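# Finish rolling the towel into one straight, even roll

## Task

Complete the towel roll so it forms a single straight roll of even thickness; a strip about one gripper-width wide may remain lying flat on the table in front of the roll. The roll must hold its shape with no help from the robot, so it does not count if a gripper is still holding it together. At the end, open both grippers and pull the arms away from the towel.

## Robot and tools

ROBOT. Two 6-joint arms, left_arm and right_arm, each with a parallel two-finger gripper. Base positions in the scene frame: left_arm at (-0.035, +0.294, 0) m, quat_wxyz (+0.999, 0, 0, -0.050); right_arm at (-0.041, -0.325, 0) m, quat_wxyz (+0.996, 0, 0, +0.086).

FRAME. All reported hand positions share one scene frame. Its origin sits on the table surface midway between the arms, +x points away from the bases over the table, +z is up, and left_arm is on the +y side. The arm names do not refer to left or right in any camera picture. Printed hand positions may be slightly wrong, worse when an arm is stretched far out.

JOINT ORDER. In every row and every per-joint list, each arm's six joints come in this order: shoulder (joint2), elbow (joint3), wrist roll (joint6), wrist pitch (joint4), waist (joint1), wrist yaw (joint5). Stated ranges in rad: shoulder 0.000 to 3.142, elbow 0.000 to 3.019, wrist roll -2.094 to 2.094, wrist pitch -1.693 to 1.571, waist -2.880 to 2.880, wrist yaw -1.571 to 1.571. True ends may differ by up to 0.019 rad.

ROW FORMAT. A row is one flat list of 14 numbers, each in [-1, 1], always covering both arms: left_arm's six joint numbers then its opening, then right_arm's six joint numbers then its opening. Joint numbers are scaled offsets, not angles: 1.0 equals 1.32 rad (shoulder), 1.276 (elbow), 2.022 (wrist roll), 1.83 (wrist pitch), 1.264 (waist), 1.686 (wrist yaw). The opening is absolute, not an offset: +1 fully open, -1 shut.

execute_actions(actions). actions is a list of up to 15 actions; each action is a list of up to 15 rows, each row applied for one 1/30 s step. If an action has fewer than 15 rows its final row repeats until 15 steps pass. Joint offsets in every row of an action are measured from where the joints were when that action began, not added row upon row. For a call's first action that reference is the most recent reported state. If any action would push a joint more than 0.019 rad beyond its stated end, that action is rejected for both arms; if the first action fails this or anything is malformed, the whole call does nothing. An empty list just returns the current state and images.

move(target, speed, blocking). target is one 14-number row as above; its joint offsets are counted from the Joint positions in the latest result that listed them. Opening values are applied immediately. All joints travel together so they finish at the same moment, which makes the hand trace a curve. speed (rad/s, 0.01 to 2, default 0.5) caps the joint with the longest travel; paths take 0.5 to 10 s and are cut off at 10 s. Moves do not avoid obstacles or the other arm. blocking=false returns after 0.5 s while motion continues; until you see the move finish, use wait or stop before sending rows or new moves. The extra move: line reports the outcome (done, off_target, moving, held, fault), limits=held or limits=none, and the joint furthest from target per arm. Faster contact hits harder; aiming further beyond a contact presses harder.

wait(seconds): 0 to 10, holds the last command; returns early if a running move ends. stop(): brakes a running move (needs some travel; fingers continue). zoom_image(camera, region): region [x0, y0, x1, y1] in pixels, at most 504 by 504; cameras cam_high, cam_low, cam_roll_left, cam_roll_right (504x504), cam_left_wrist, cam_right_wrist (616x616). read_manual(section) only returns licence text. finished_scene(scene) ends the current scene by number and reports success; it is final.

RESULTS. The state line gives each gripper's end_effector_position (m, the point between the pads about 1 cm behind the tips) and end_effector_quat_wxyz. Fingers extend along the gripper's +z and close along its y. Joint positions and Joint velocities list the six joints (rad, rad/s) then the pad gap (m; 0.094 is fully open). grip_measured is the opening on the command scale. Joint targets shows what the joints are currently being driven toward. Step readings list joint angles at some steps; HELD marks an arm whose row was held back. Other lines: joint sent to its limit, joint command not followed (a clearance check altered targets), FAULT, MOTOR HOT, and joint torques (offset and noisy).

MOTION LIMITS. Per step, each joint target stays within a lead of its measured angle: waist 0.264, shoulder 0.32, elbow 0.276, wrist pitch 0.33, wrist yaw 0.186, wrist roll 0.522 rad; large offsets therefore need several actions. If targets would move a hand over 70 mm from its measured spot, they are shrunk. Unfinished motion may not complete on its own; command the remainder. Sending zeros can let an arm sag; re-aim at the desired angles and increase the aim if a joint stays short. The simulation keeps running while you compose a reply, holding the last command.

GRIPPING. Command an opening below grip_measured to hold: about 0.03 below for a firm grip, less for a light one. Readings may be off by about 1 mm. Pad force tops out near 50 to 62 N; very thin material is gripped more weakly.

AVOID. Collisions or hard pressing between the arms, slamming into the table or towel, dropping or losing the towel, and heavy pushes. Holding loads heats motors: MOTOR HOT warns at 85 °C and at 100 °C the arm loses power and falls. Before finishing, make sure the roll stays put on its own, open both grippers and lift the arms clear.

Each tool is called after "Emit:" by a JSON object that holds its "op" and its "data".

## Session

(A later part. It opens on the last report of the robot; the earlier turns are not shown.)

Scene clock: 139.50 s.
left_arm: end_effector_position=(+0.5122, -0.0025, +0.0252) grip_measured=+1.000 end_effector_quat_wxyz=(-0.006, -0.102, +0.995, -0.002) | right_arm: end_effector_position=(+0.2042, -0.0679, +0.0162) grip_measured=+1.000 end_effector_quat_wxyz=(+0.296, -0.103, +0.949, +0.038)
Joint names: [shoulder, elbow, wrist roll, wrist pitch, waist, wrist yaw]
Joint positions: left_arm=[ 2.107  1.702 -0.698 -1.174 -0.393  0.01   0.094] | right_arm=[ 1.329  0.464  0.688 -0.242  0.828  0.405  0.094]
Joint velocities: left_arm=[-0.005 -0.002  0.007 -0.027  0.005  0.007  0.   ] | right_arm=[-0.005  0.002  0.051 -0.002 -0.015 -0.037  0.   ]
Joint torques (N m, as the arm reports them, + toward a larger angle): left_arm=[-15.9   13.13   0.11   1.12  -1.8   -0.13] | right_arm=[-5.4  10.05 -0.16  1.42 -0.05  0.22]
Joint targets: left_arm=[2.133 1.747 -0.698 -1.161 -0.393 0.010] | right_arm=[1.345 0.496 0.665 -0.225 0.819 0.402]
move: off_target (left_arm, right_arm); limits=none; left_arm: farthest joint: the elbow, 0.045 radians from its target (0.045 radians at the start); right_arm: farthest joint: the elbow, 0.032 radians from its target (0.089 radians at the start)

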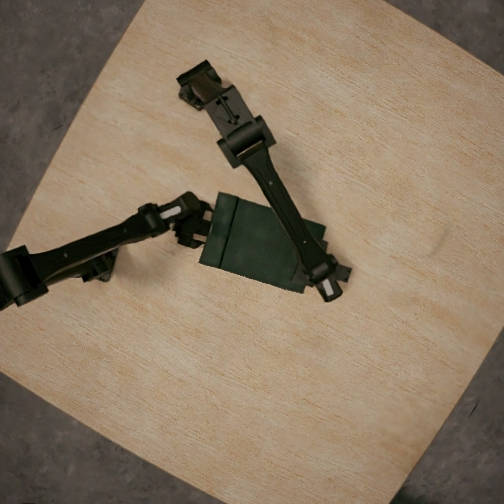

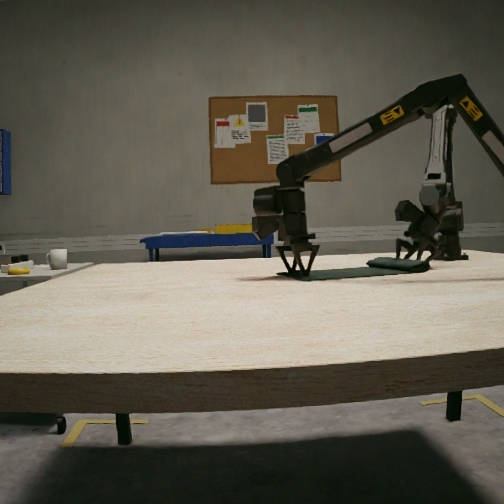

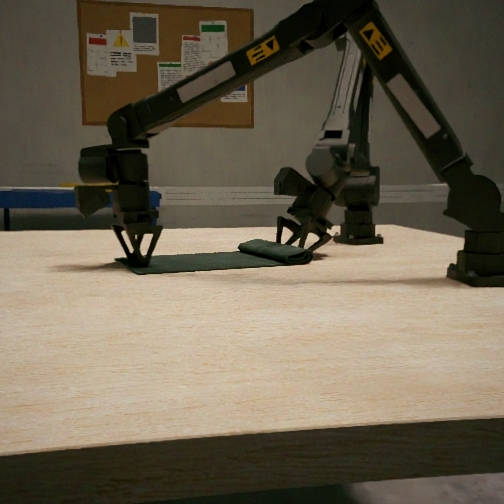

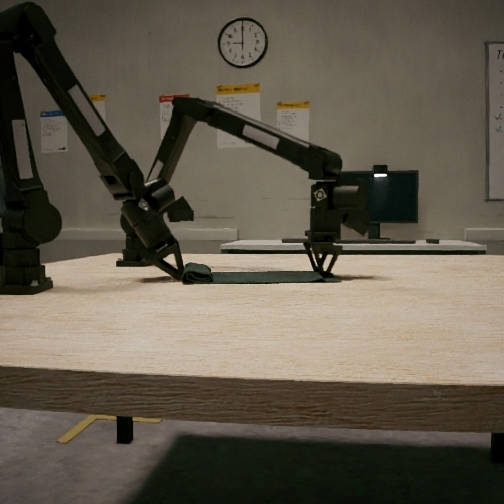

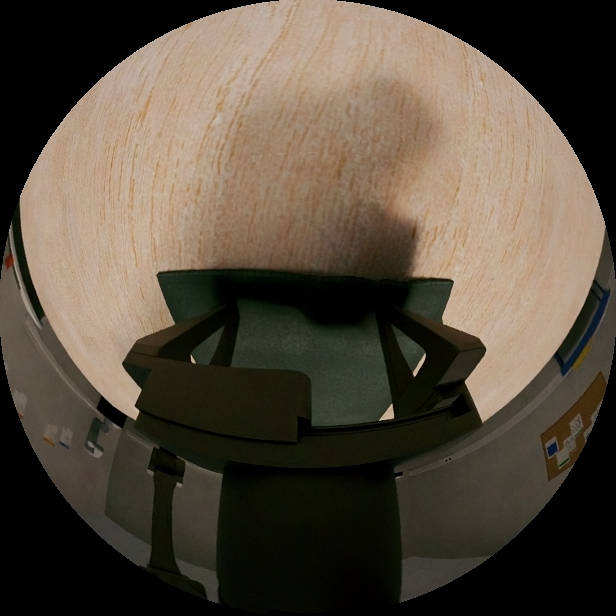

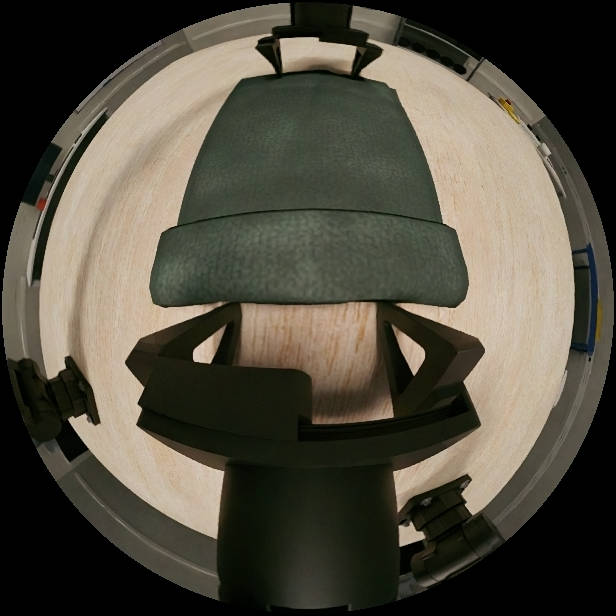

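Emit:
{"op": "move", "data": {"target": [0.045,0.015,0,0.007,0,0,1,0.01,0.025,0,0.008,0,0,1], "speed": 0.1}}

Emit:
{"op": "move", "data": {"target": [0.04,0.015,0,0.007,0,0,1,0.055,0.085,-0.057,0.012,-0.083,-0.026,1], "speed": 0.08}}

Emit:
{"op": "zoom_image", "data": {"camera": "cam_roll_right", "region": [110, 210, 350, 310]}}

Scene clock: 146.83 s.
left_arm: end_effector_position=(+0.5119, -0.0025, +0.0238) grip_measured=+1.000 end_effector_quat_wxyz=(-0.007, -0.102, +0.995, -0.002) | right_arm: end_effector_position=(+0.2042, -0.0679, +0.0162) grip_measured=+1.000 end_effector_quat_wxyz=(+0.296, -0.103, +0.949, +0.038)
Joint names: [shoulder, elbow, wrist roll, wrist pitch, waist, wrist yaw]
Joint positions: left_arm=[ 2.109  1.702 -0.698 -1.174 -0.393  0.011  0.094] | right_arm=[ 1.329  0.464  0.688 -0.242  0.828  0.405  0.094]
Joint velocities: left_arm=[ 0.015 -0.007  0.007  0.002 -0.005  0.066  0.   ] | right_arm=[ 0.005  0.012  0.007  0.022 -0.015  0.037  0.   ]
Joint torques (N m, as the arm reports them, + toward a larger angle): left_arm=[-14.49  10.91   0.12   1.12  -1.45  -0.16] | right_arm=[-5.67  9.99  0.08  1.36  0.59  0.38]
Joint targets: left_arm=[2.166 1.721 -0.698 -1.161 -0.393 0.010] | right_arm=[1.343 0.496 0.688 -0.227 0.828 0.405]
move: off_target (left_arm, right_arm); limits=none; left_arm: farthest joint: the shoulder, 0.057 radians from its target (0.060 radians at the start); right_arm: farthest joint: the elbow, 0.032 radians from its target (0.032 radians at the start)

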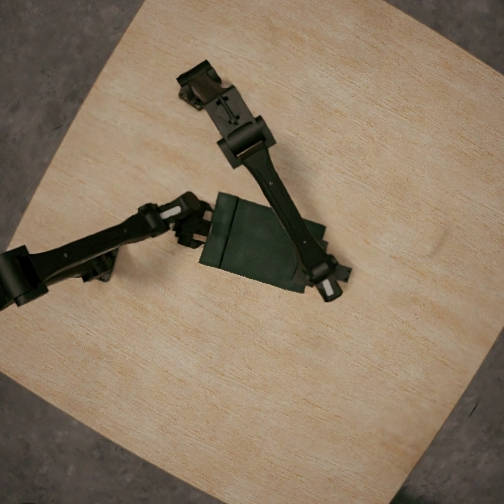

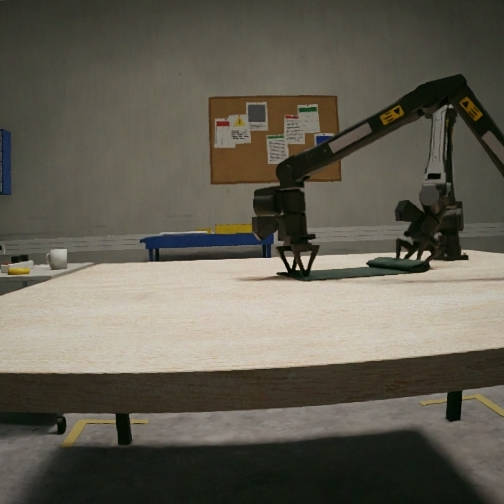

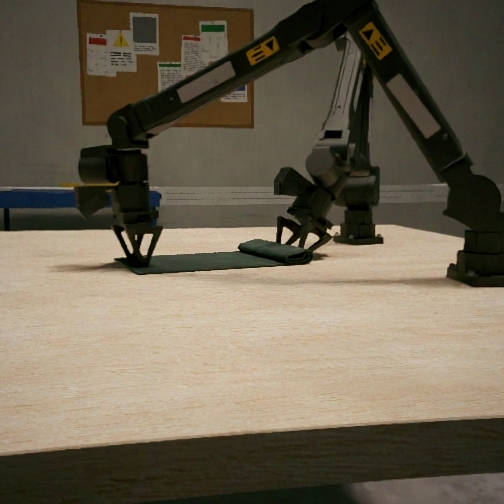

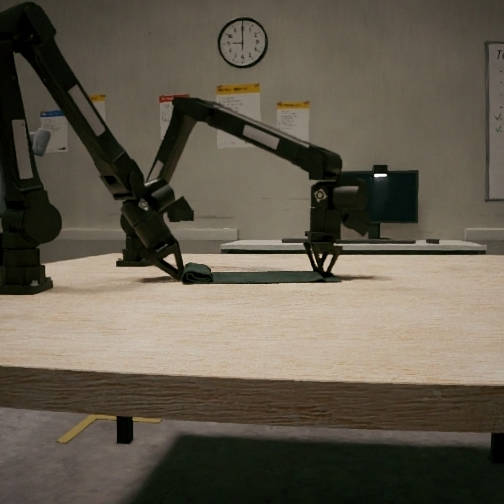

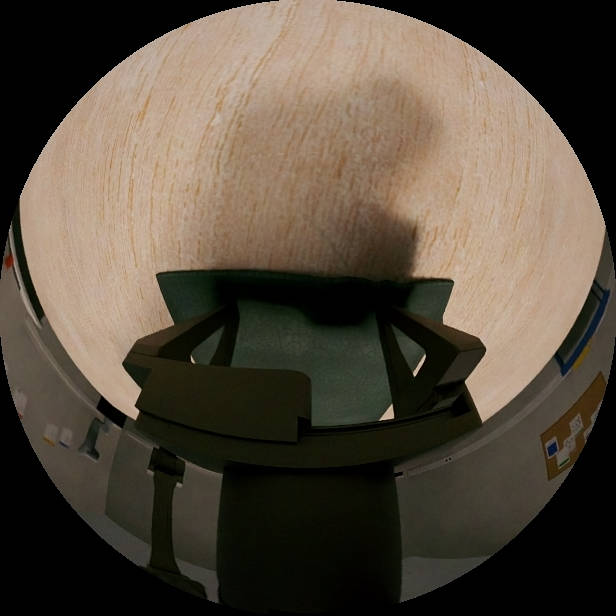

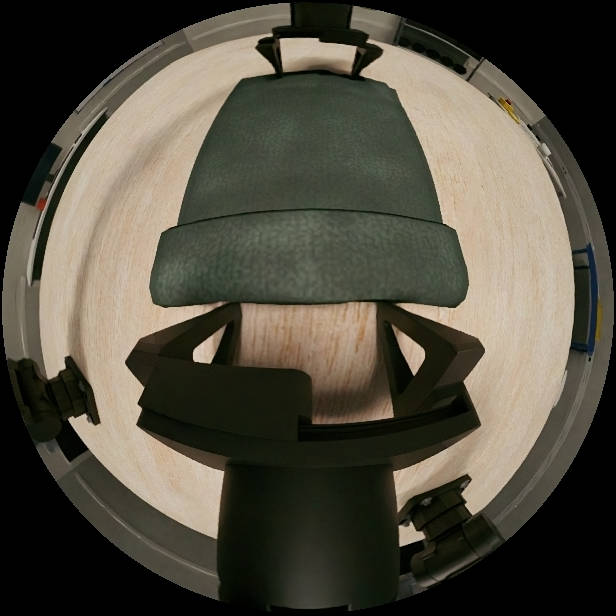

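Scene clock: 148.70 s.
left_arm: end_effector_position=(+0.5119, -0.0025, +0.0240) grip_measured=+1.000 end_effector_quat_wxyz=(-0.007, -0.102, +0.995, -0.002) | right_arm: end_effector_position=(+0.2408, -0.0649, +0.0179) grip_measured=+1.000 end_effector_quat_wxyz=(+0.289, -0.107, +0.951, +0.029)
Joint names: [shoulder, elbow, wrist roll, wrist pitch, waist, wrist yaw]
Joint positions: left_arm=[ 2.109  1.702 -0.698 -1.174 -0.393  0.011  0.094] | right_arm=[ 1.391  0.534  0.592 -0.239  0.732  0.362  0.094]
Joint velocities: left_arm=[-0.015  0.017  0.022  0.012 -0.005 -0.007  0.   ] | right_arm=[-0.005 -0.012 -0.022 -0.012  0.005  0.022  0.   ]
Joint torques (N m, as the arm reports them, + toward a larger angle): left_arm=[-14.86  10.94   0.09   1.24  -1.35  -0.14] | right_arm=[-6.97 10.59 -0.1   1.57  0.21  0.28]
Joint targets: left_arm=[2.162 1.721 -0.698 -1.161 -0.393 0.011] | right_arm=[1.402 0.573 0.573 -0.220 0.723 0.361]
move: off_target (left_arm, right_arm); limits=none; left_arm: farthest joint: the shoulder, 0.053 radians from its target (0.053 radians at the start); right_arm: farthest joint: the elbow, 0.038 radians from its target (0.108 radians at the start)

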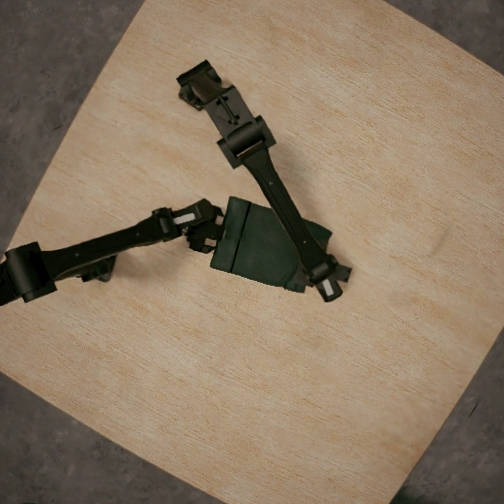

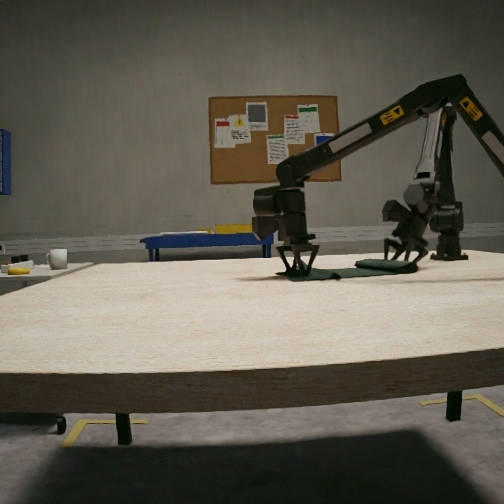

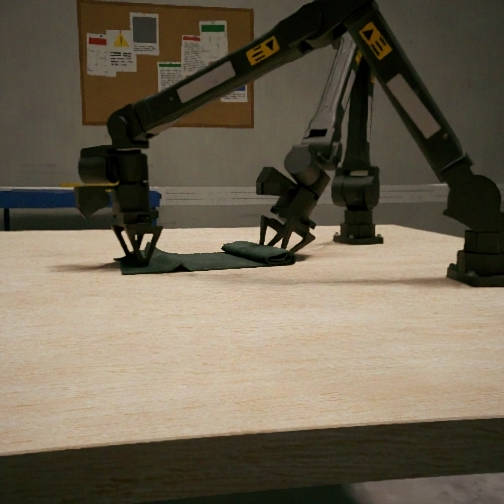

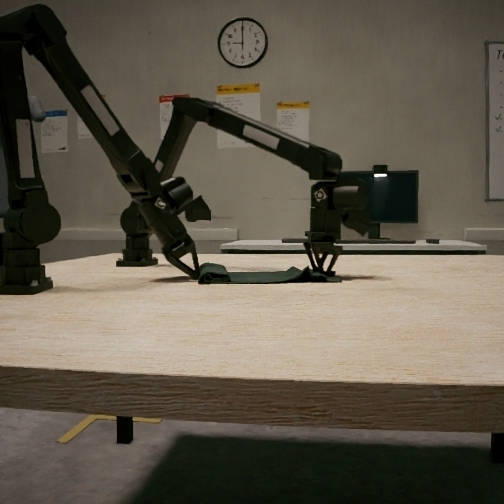

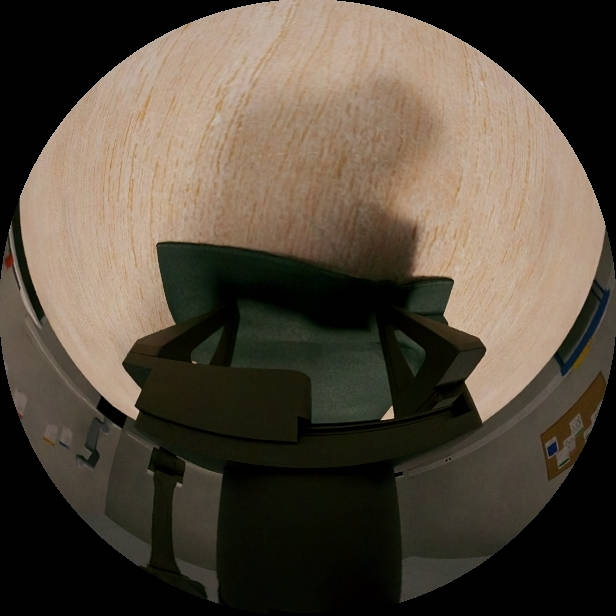

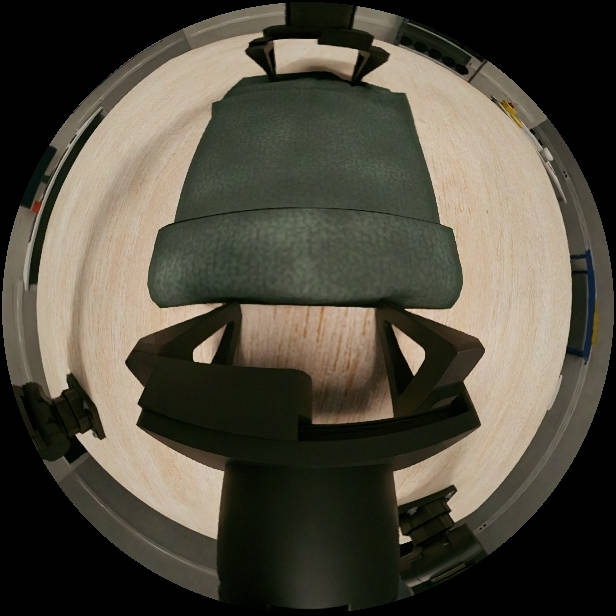

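Region (110, 210, 350, 310) of cam_roll_right's 504x504 image, scaled by 2.100, with more detail than that image has; it fills the top 210 rows of this view, and the rest is white.

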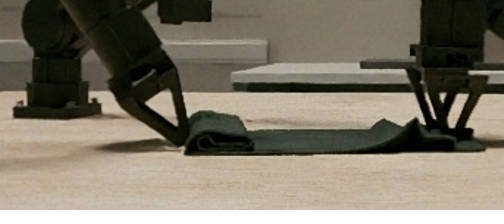

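Emit:
{"op": "move", "data": {"target": [0.085,0.14,0.025,-0.035,0.038,0,1,0.005,0.025,0,0.008,0,0,1], "speed": 0.1}}

Emit:
{"op": "zoom_image", "data": {"camera": "cam_roll_right", "region": [130, 210, 370, 310]}}

Scene clock: 165.57 s.
left_arm: end_effector_position=(+0.5468, +0.0041, +0.0254) grip_measured=+1.000 end_effector_quat_wxyz=(-0.008, -0.097, +0.995, -0.003) | right_arm: end_effector_position=(+0.2408, -0.0649, +0.0179) grip_measured=+1.000 end_effector_quat_wxyz=(+0.289, -0.107, +0.951, +0.029)
Joint names: [shoulder, elbow, wrist roll, wrist pitch, waist, wrist yaw]
Joint positions: left_arm=[ 2.179  1.829 -0.652 -1.23  -0.358  0.013  0.094] | right_arm=[ 1.391  0.534  0.592 -0.239  0.732  0.362  0.094]
Joint velocities: left_arm=[ 0.005  0.002  0.037  0.007 -0.015 -0.066  0.   ] | right_arm=[-0.005 -0.007 -0.022 -0.002  0.005 -0.037  0.   ]
Joint torques (N m, as the arm reports them, + toward a larger angle): left_arm=[-16.24  13.96   0.14   0.28  -0.59  -0.29] | right_arm=[-7.41 10.03  0.08  1.33  0.33  0.34]
Joint targets: left_arm=[2.221 1.880 -0.648 -1.238 -0.345 0.010] | right_arm=[1.397 0.566 0.592 -0.224 0.732 0.362]
move: off_target (left_arm, right_arm); limits=none; left_arm: farthest joint: the elbow, 0.052 radians from its target (0.179 radians at the start); right_arm: farthest joint: the elbow, 0.032 radians from its target (0.032 radians at the start)

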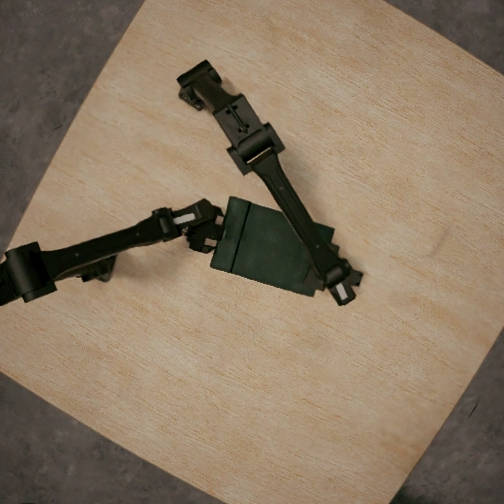

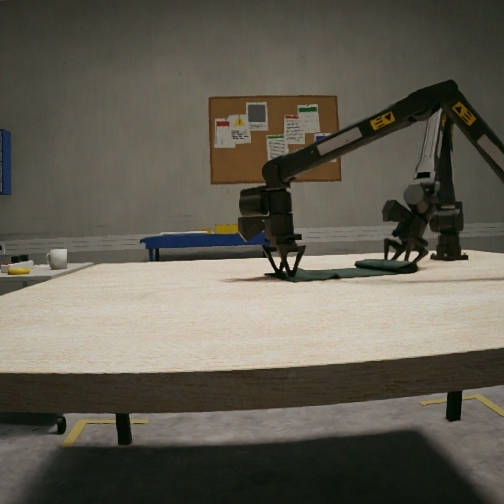

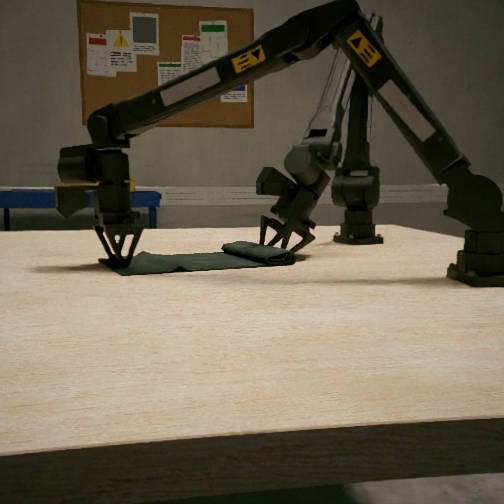

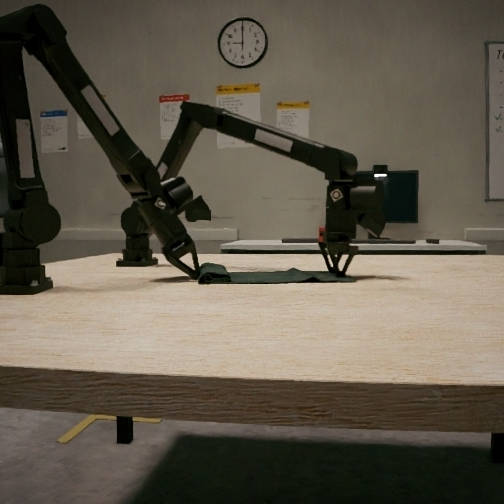

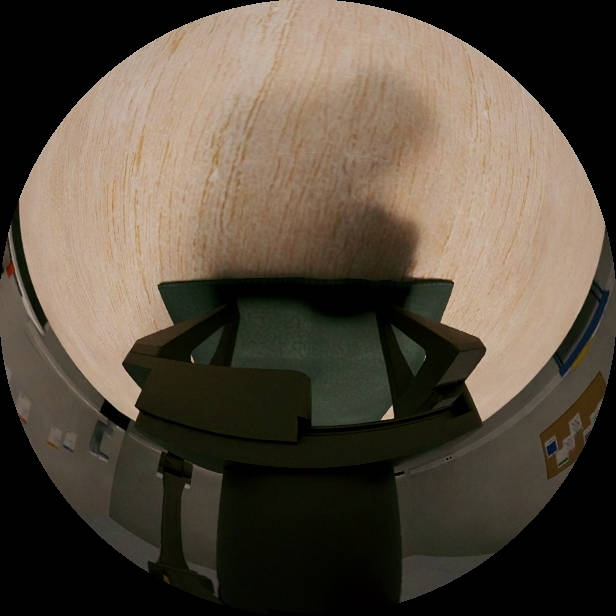

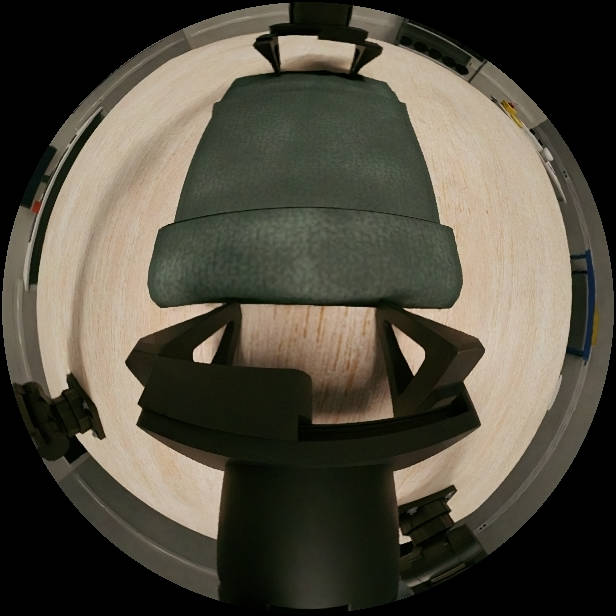

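Region (130, 210, 370, 310) of cam_roll_right's 504x504 image, scaled by 2.100, with more detail than that image has; it fills the top 210 rows of this view, and the rest is white.

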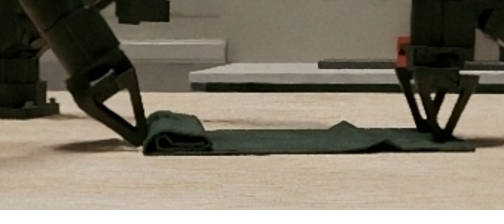

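Emit:
{"op": "move", "data": {"target": [0.05,0.075,0.01,-0.015,0.02,0,1,0.005,0.025,0,0.008,0,0,1], "speed": 0.1}}

Emit:
{"op": "move", "data": {"target": [-0.06,0.04,0,-0.03,0,0,1,0.005,0.025,0,0.008,0,0,1], "speed": 0.2}}

Scene clock: 181.03 s.
left_arm: end_effector_position=(+0.5576, +0.0065, +0.0258) grip_measured=+1.000 end_effector_quat_wxyz=(-0.009, -0.094, +0.996, -0.005) | right_arm: end_effector_position=(+0.2408, -0.0649, +0.0179) grip_measured=+1.000 end_effector_quat_wxyz=(+0.289, -0.107, +0.951, +0.029)
Joint names: [shoulder, elbow, wrist roll, wrist pitch, waist, wrist yaw]
Joint positions: left_arm=[ 2.203  1.871 -0.635 -1.249 -0.347  0.017  0.094] | right_arm=[ 1.391  0.534  0.592 -0.239  0.732  0.362  0.094]
Joint velocities: left_arm=[ 0.005  0.002  0.022 -0.022  0.005 -0.007  0.   ] | right_arm=[-0.005  0.007 -0.051  0.007  0.005  0.081  0.   ]
Joint torques (N m, as the arm reports them, + toward a larger angle): left_arm=[-16.15  14.34   0.12   0.36  -0.48  -0.32] | right_arm=[-7.45 10.05  0.07  1.33  0.9   0.33]
Joint targets: left_arm=[2.245 1.924 -0.632 -1.257 -0.333 0.013] | right_arm=[1.397 0.566 0.592 -0.224 0.732 0.362]
move: off_target (left_arm, right_arm); limits=none; left_arm: farthest joint: the elbow, 0.053 radians from its target (0.096 radians at the start); right_arm: farthest joint: the elbow, 0.032 radians from its target (0.032 radians at the start)

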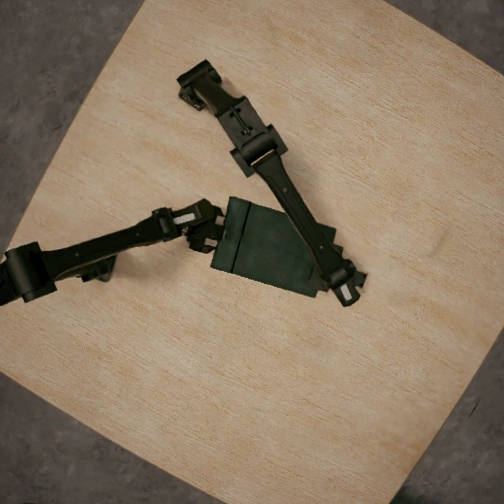

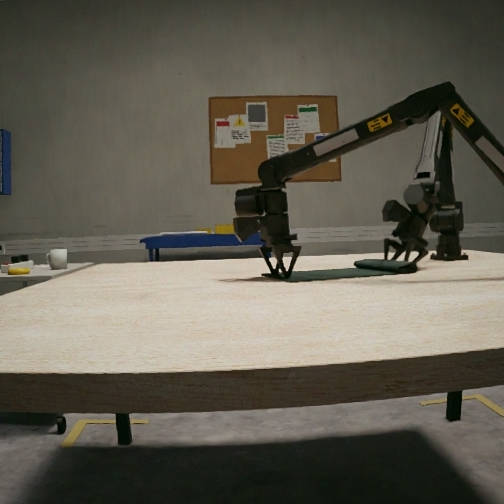

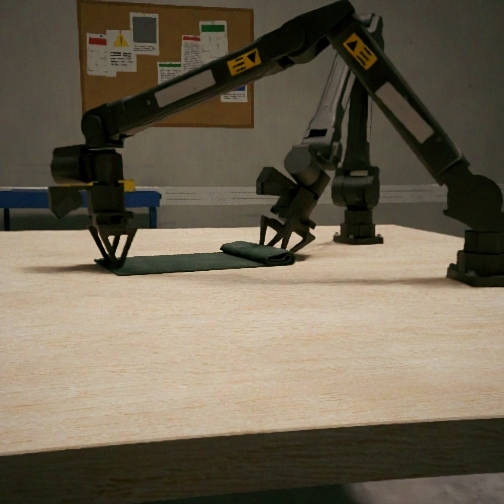

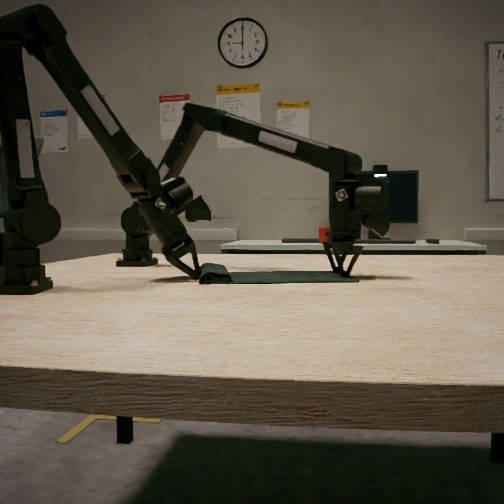

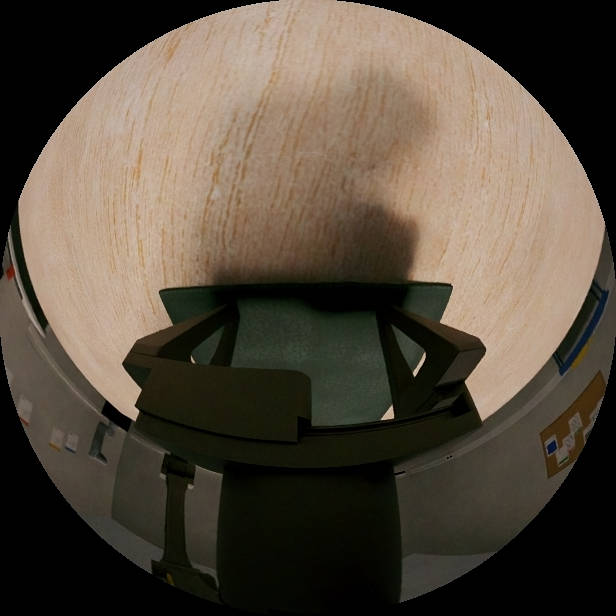

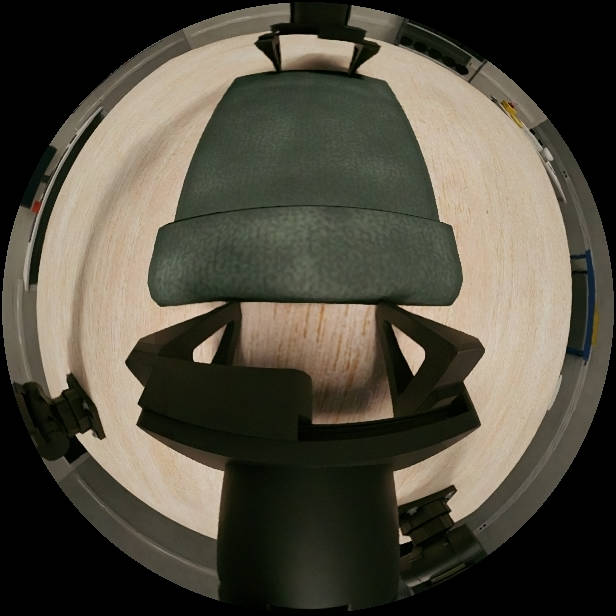

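Scene clock: 181.97 s.
left_arm: end_effector_position=(+0.5533, +0.0083, +0.0727) grip_measured=+1.000 end_effector_quat_wxyz=(+0.004, -0.094, +0.995, -0.013) | right_arm: end_effector_position=(+0.2408, -0.0649, +0.0179) grip_measured=+1.000 end_effector_quat_wxyz=(+0.289, -0.107, +0.951, +0.029)
Joint names: [shoulder, elbow, wrist roll, wrist pitch, waist, wrist yaw]
Joint positions: left_arm=[ 2.129  1.871 -0.635 -1.293 -0.347  0.019  0.094] | right_arm=[ 1.391  0.534  0.592 -0.239  0.732  0.362  0.094]
Joint velocities: left_arm=[ 0.005 -0.002 -0.051  0.002 -0.015 -0.037  0.   ] | right_arm=[ 0.005 -0.012  0.037  0.012 -0.005 -0.095  0.   ]
Joint torques (N m, as the arm reports them, + toward a larger angle): left_arm=[-18.87  14.38   0.09   0.31  -1.47  -0.2 ] | right_arm=[-7.13 10.01  0.09  1.37  0.74  0.36]
Joint targets: left_arm=[2.124 1.922 -0.635 -1.304 -0.347 0.017] | right_arm=[1.397 0.566 0.592 -0.224 0.732 0.362]
move: off_target (left_arm, right_arm); limits=none; left_arm: farthest joint: the elbow, 0.051 radians from its target (0.051 radians at the start); right_arm: farthest joint: the elbow, 0.032 radians from its target (0.032 radians at the start)

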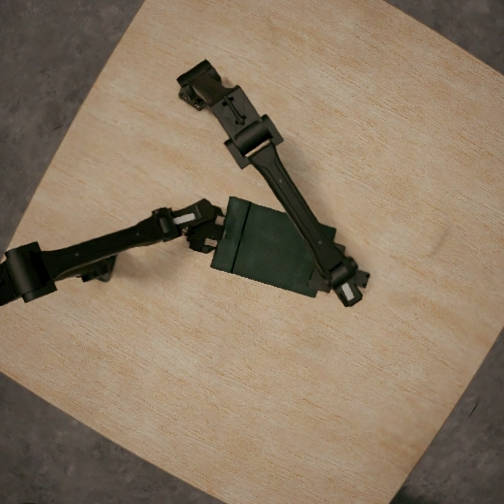

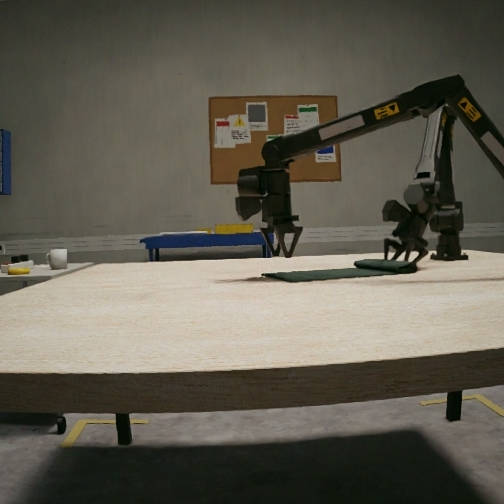

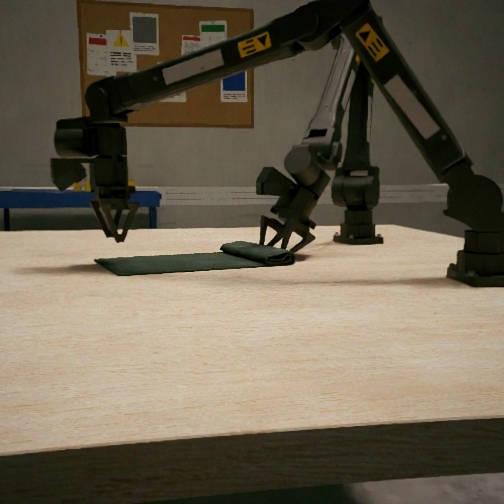

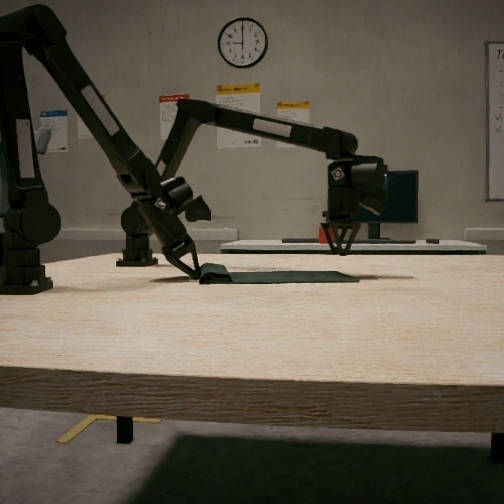

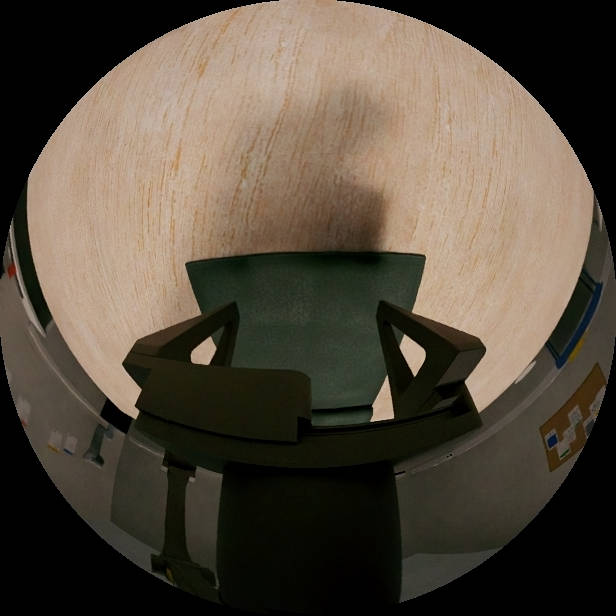

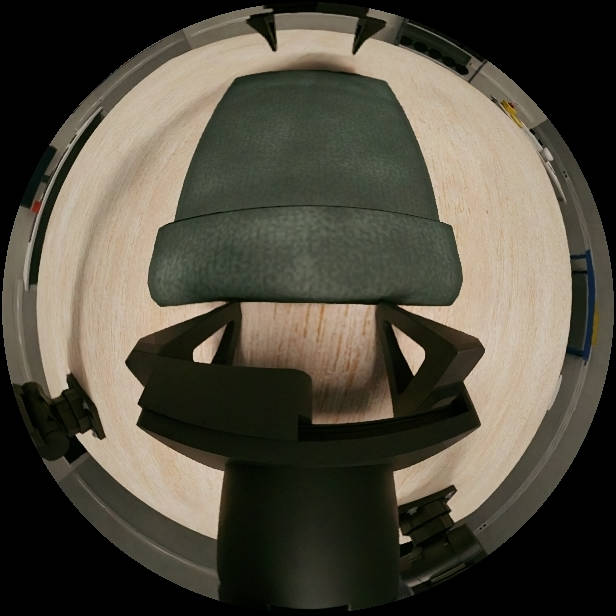

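Flat again. Left to hover ahead of the roll.

Emit:
{"op": "move", "data": {"target": [-0.14,-0.3,-0.088,-0.04,-0.149,0.19,1,0.005,0.025,0,0.008,0,0,1], "speed": 0.3}}

Emit:
{"op": "zoom_image", "data": {"camera": "cam_roll_right", "region": [130, 180, 370, 310]}}

Scene clock: 187.73 s.
left_arm: end_effector_position=(+0.3428, -0.0562, +0.0540) grip_measured=+1.000 end_effector_quat_wxyz=(-0.203, -0.103, +0.973, -0.044) | right_arm: end_effector_position=(+0.2408, -0.0649, +0.0179) grip_measured=+1.000 end_effector_quat_wxyz=(+0.289, -0.107, +0.951, +0.029)
Joint names: [shoulder, elbow, wrist roll, wrist pitch, waist, wrist yaw]
Joint positions: left_arm=[ 1.964  1.499 -0.804 -1.356 -0.536  0.338  0.094] | right_arm=[ 1.391  0.534  0.592 -0.239  0.732  0.362  0.094]
Joint velocities: left_arm=[-0.005  0.002 -0.007  0.007 -0.005  0.037  0.   ] | right_arm=[-0.015  0.007  0.007  0.002 -0.015 -0.022  0.   ]
Joint torques (N m, as the arm reports them, + toward a larger angle): left_arm=[-16.46   7.71   0.03  -0.08  -1.3    0.19] | right_arm=[-7.21 10.    0.08  1.36  0.61  0.34]
Joint targets: left_arm=[1.944 1.488 -0.813 -1.366 -0.535 0.339] | right_arm=[1.397 0.566 0.592 -0.224 0.732 0.362]
move: off_target (right_arm); limits=none; left_arm: farthest joint: the shoulder, 0.020 radians from its target (0.185 radians at the start); right_arm: farthest joint: the elbow, 0.032 radians from its target (0.032 radians at the start)

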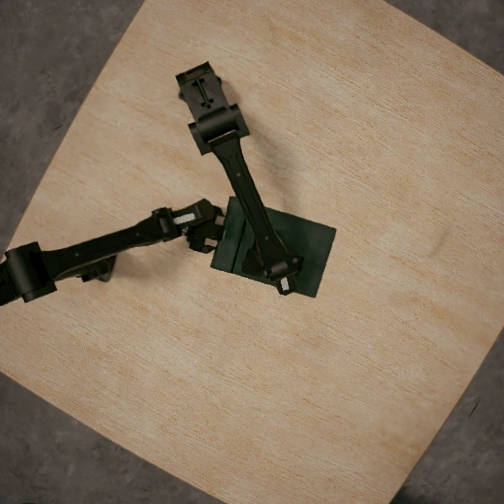

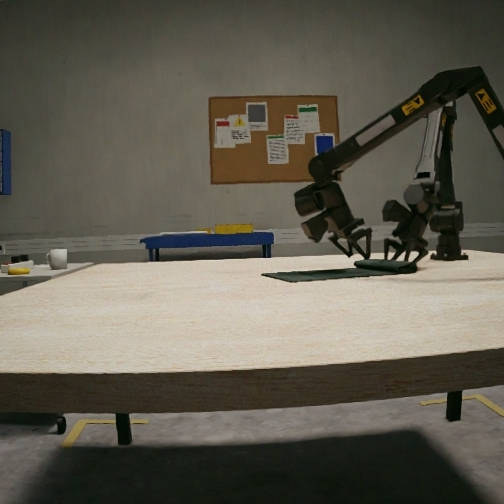

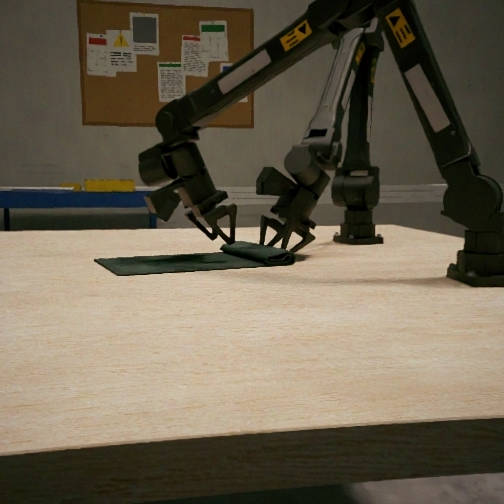

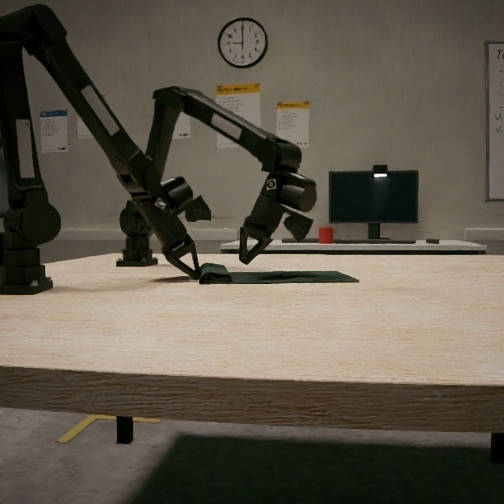

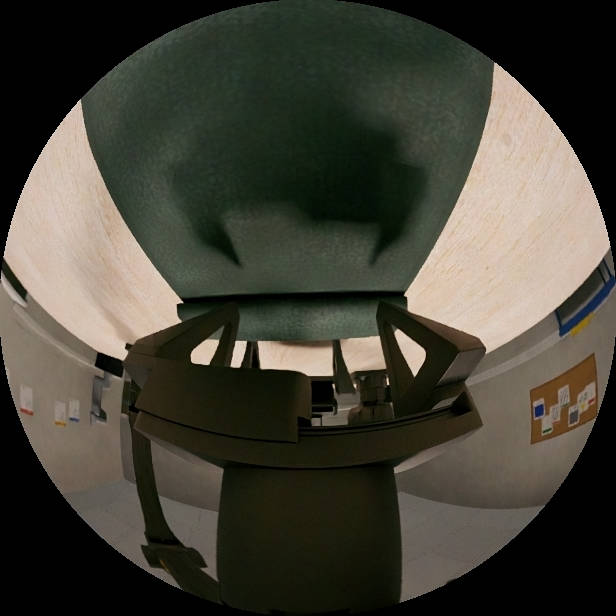

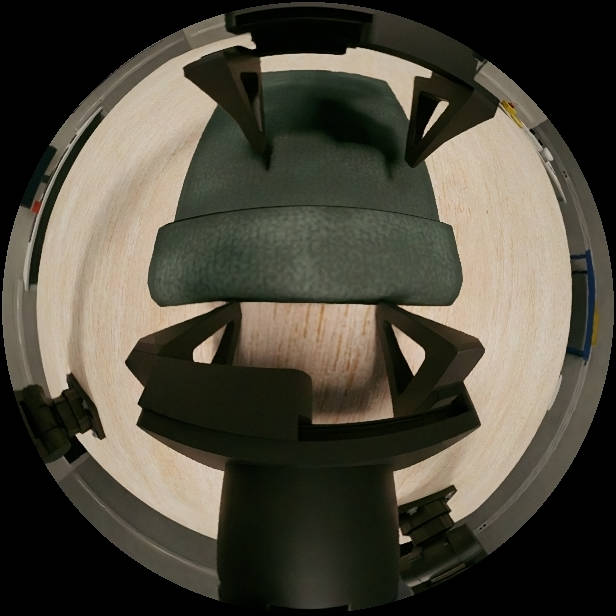

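Region (130, 180, 370, 310) of cam_roll_right's 504x504 image, scaled by 2.100, with more detail than that image has; it fills the top 273 rows of this view, and the rest is white.

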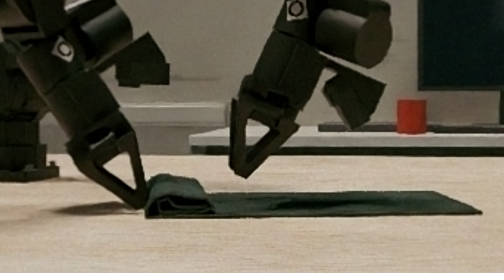

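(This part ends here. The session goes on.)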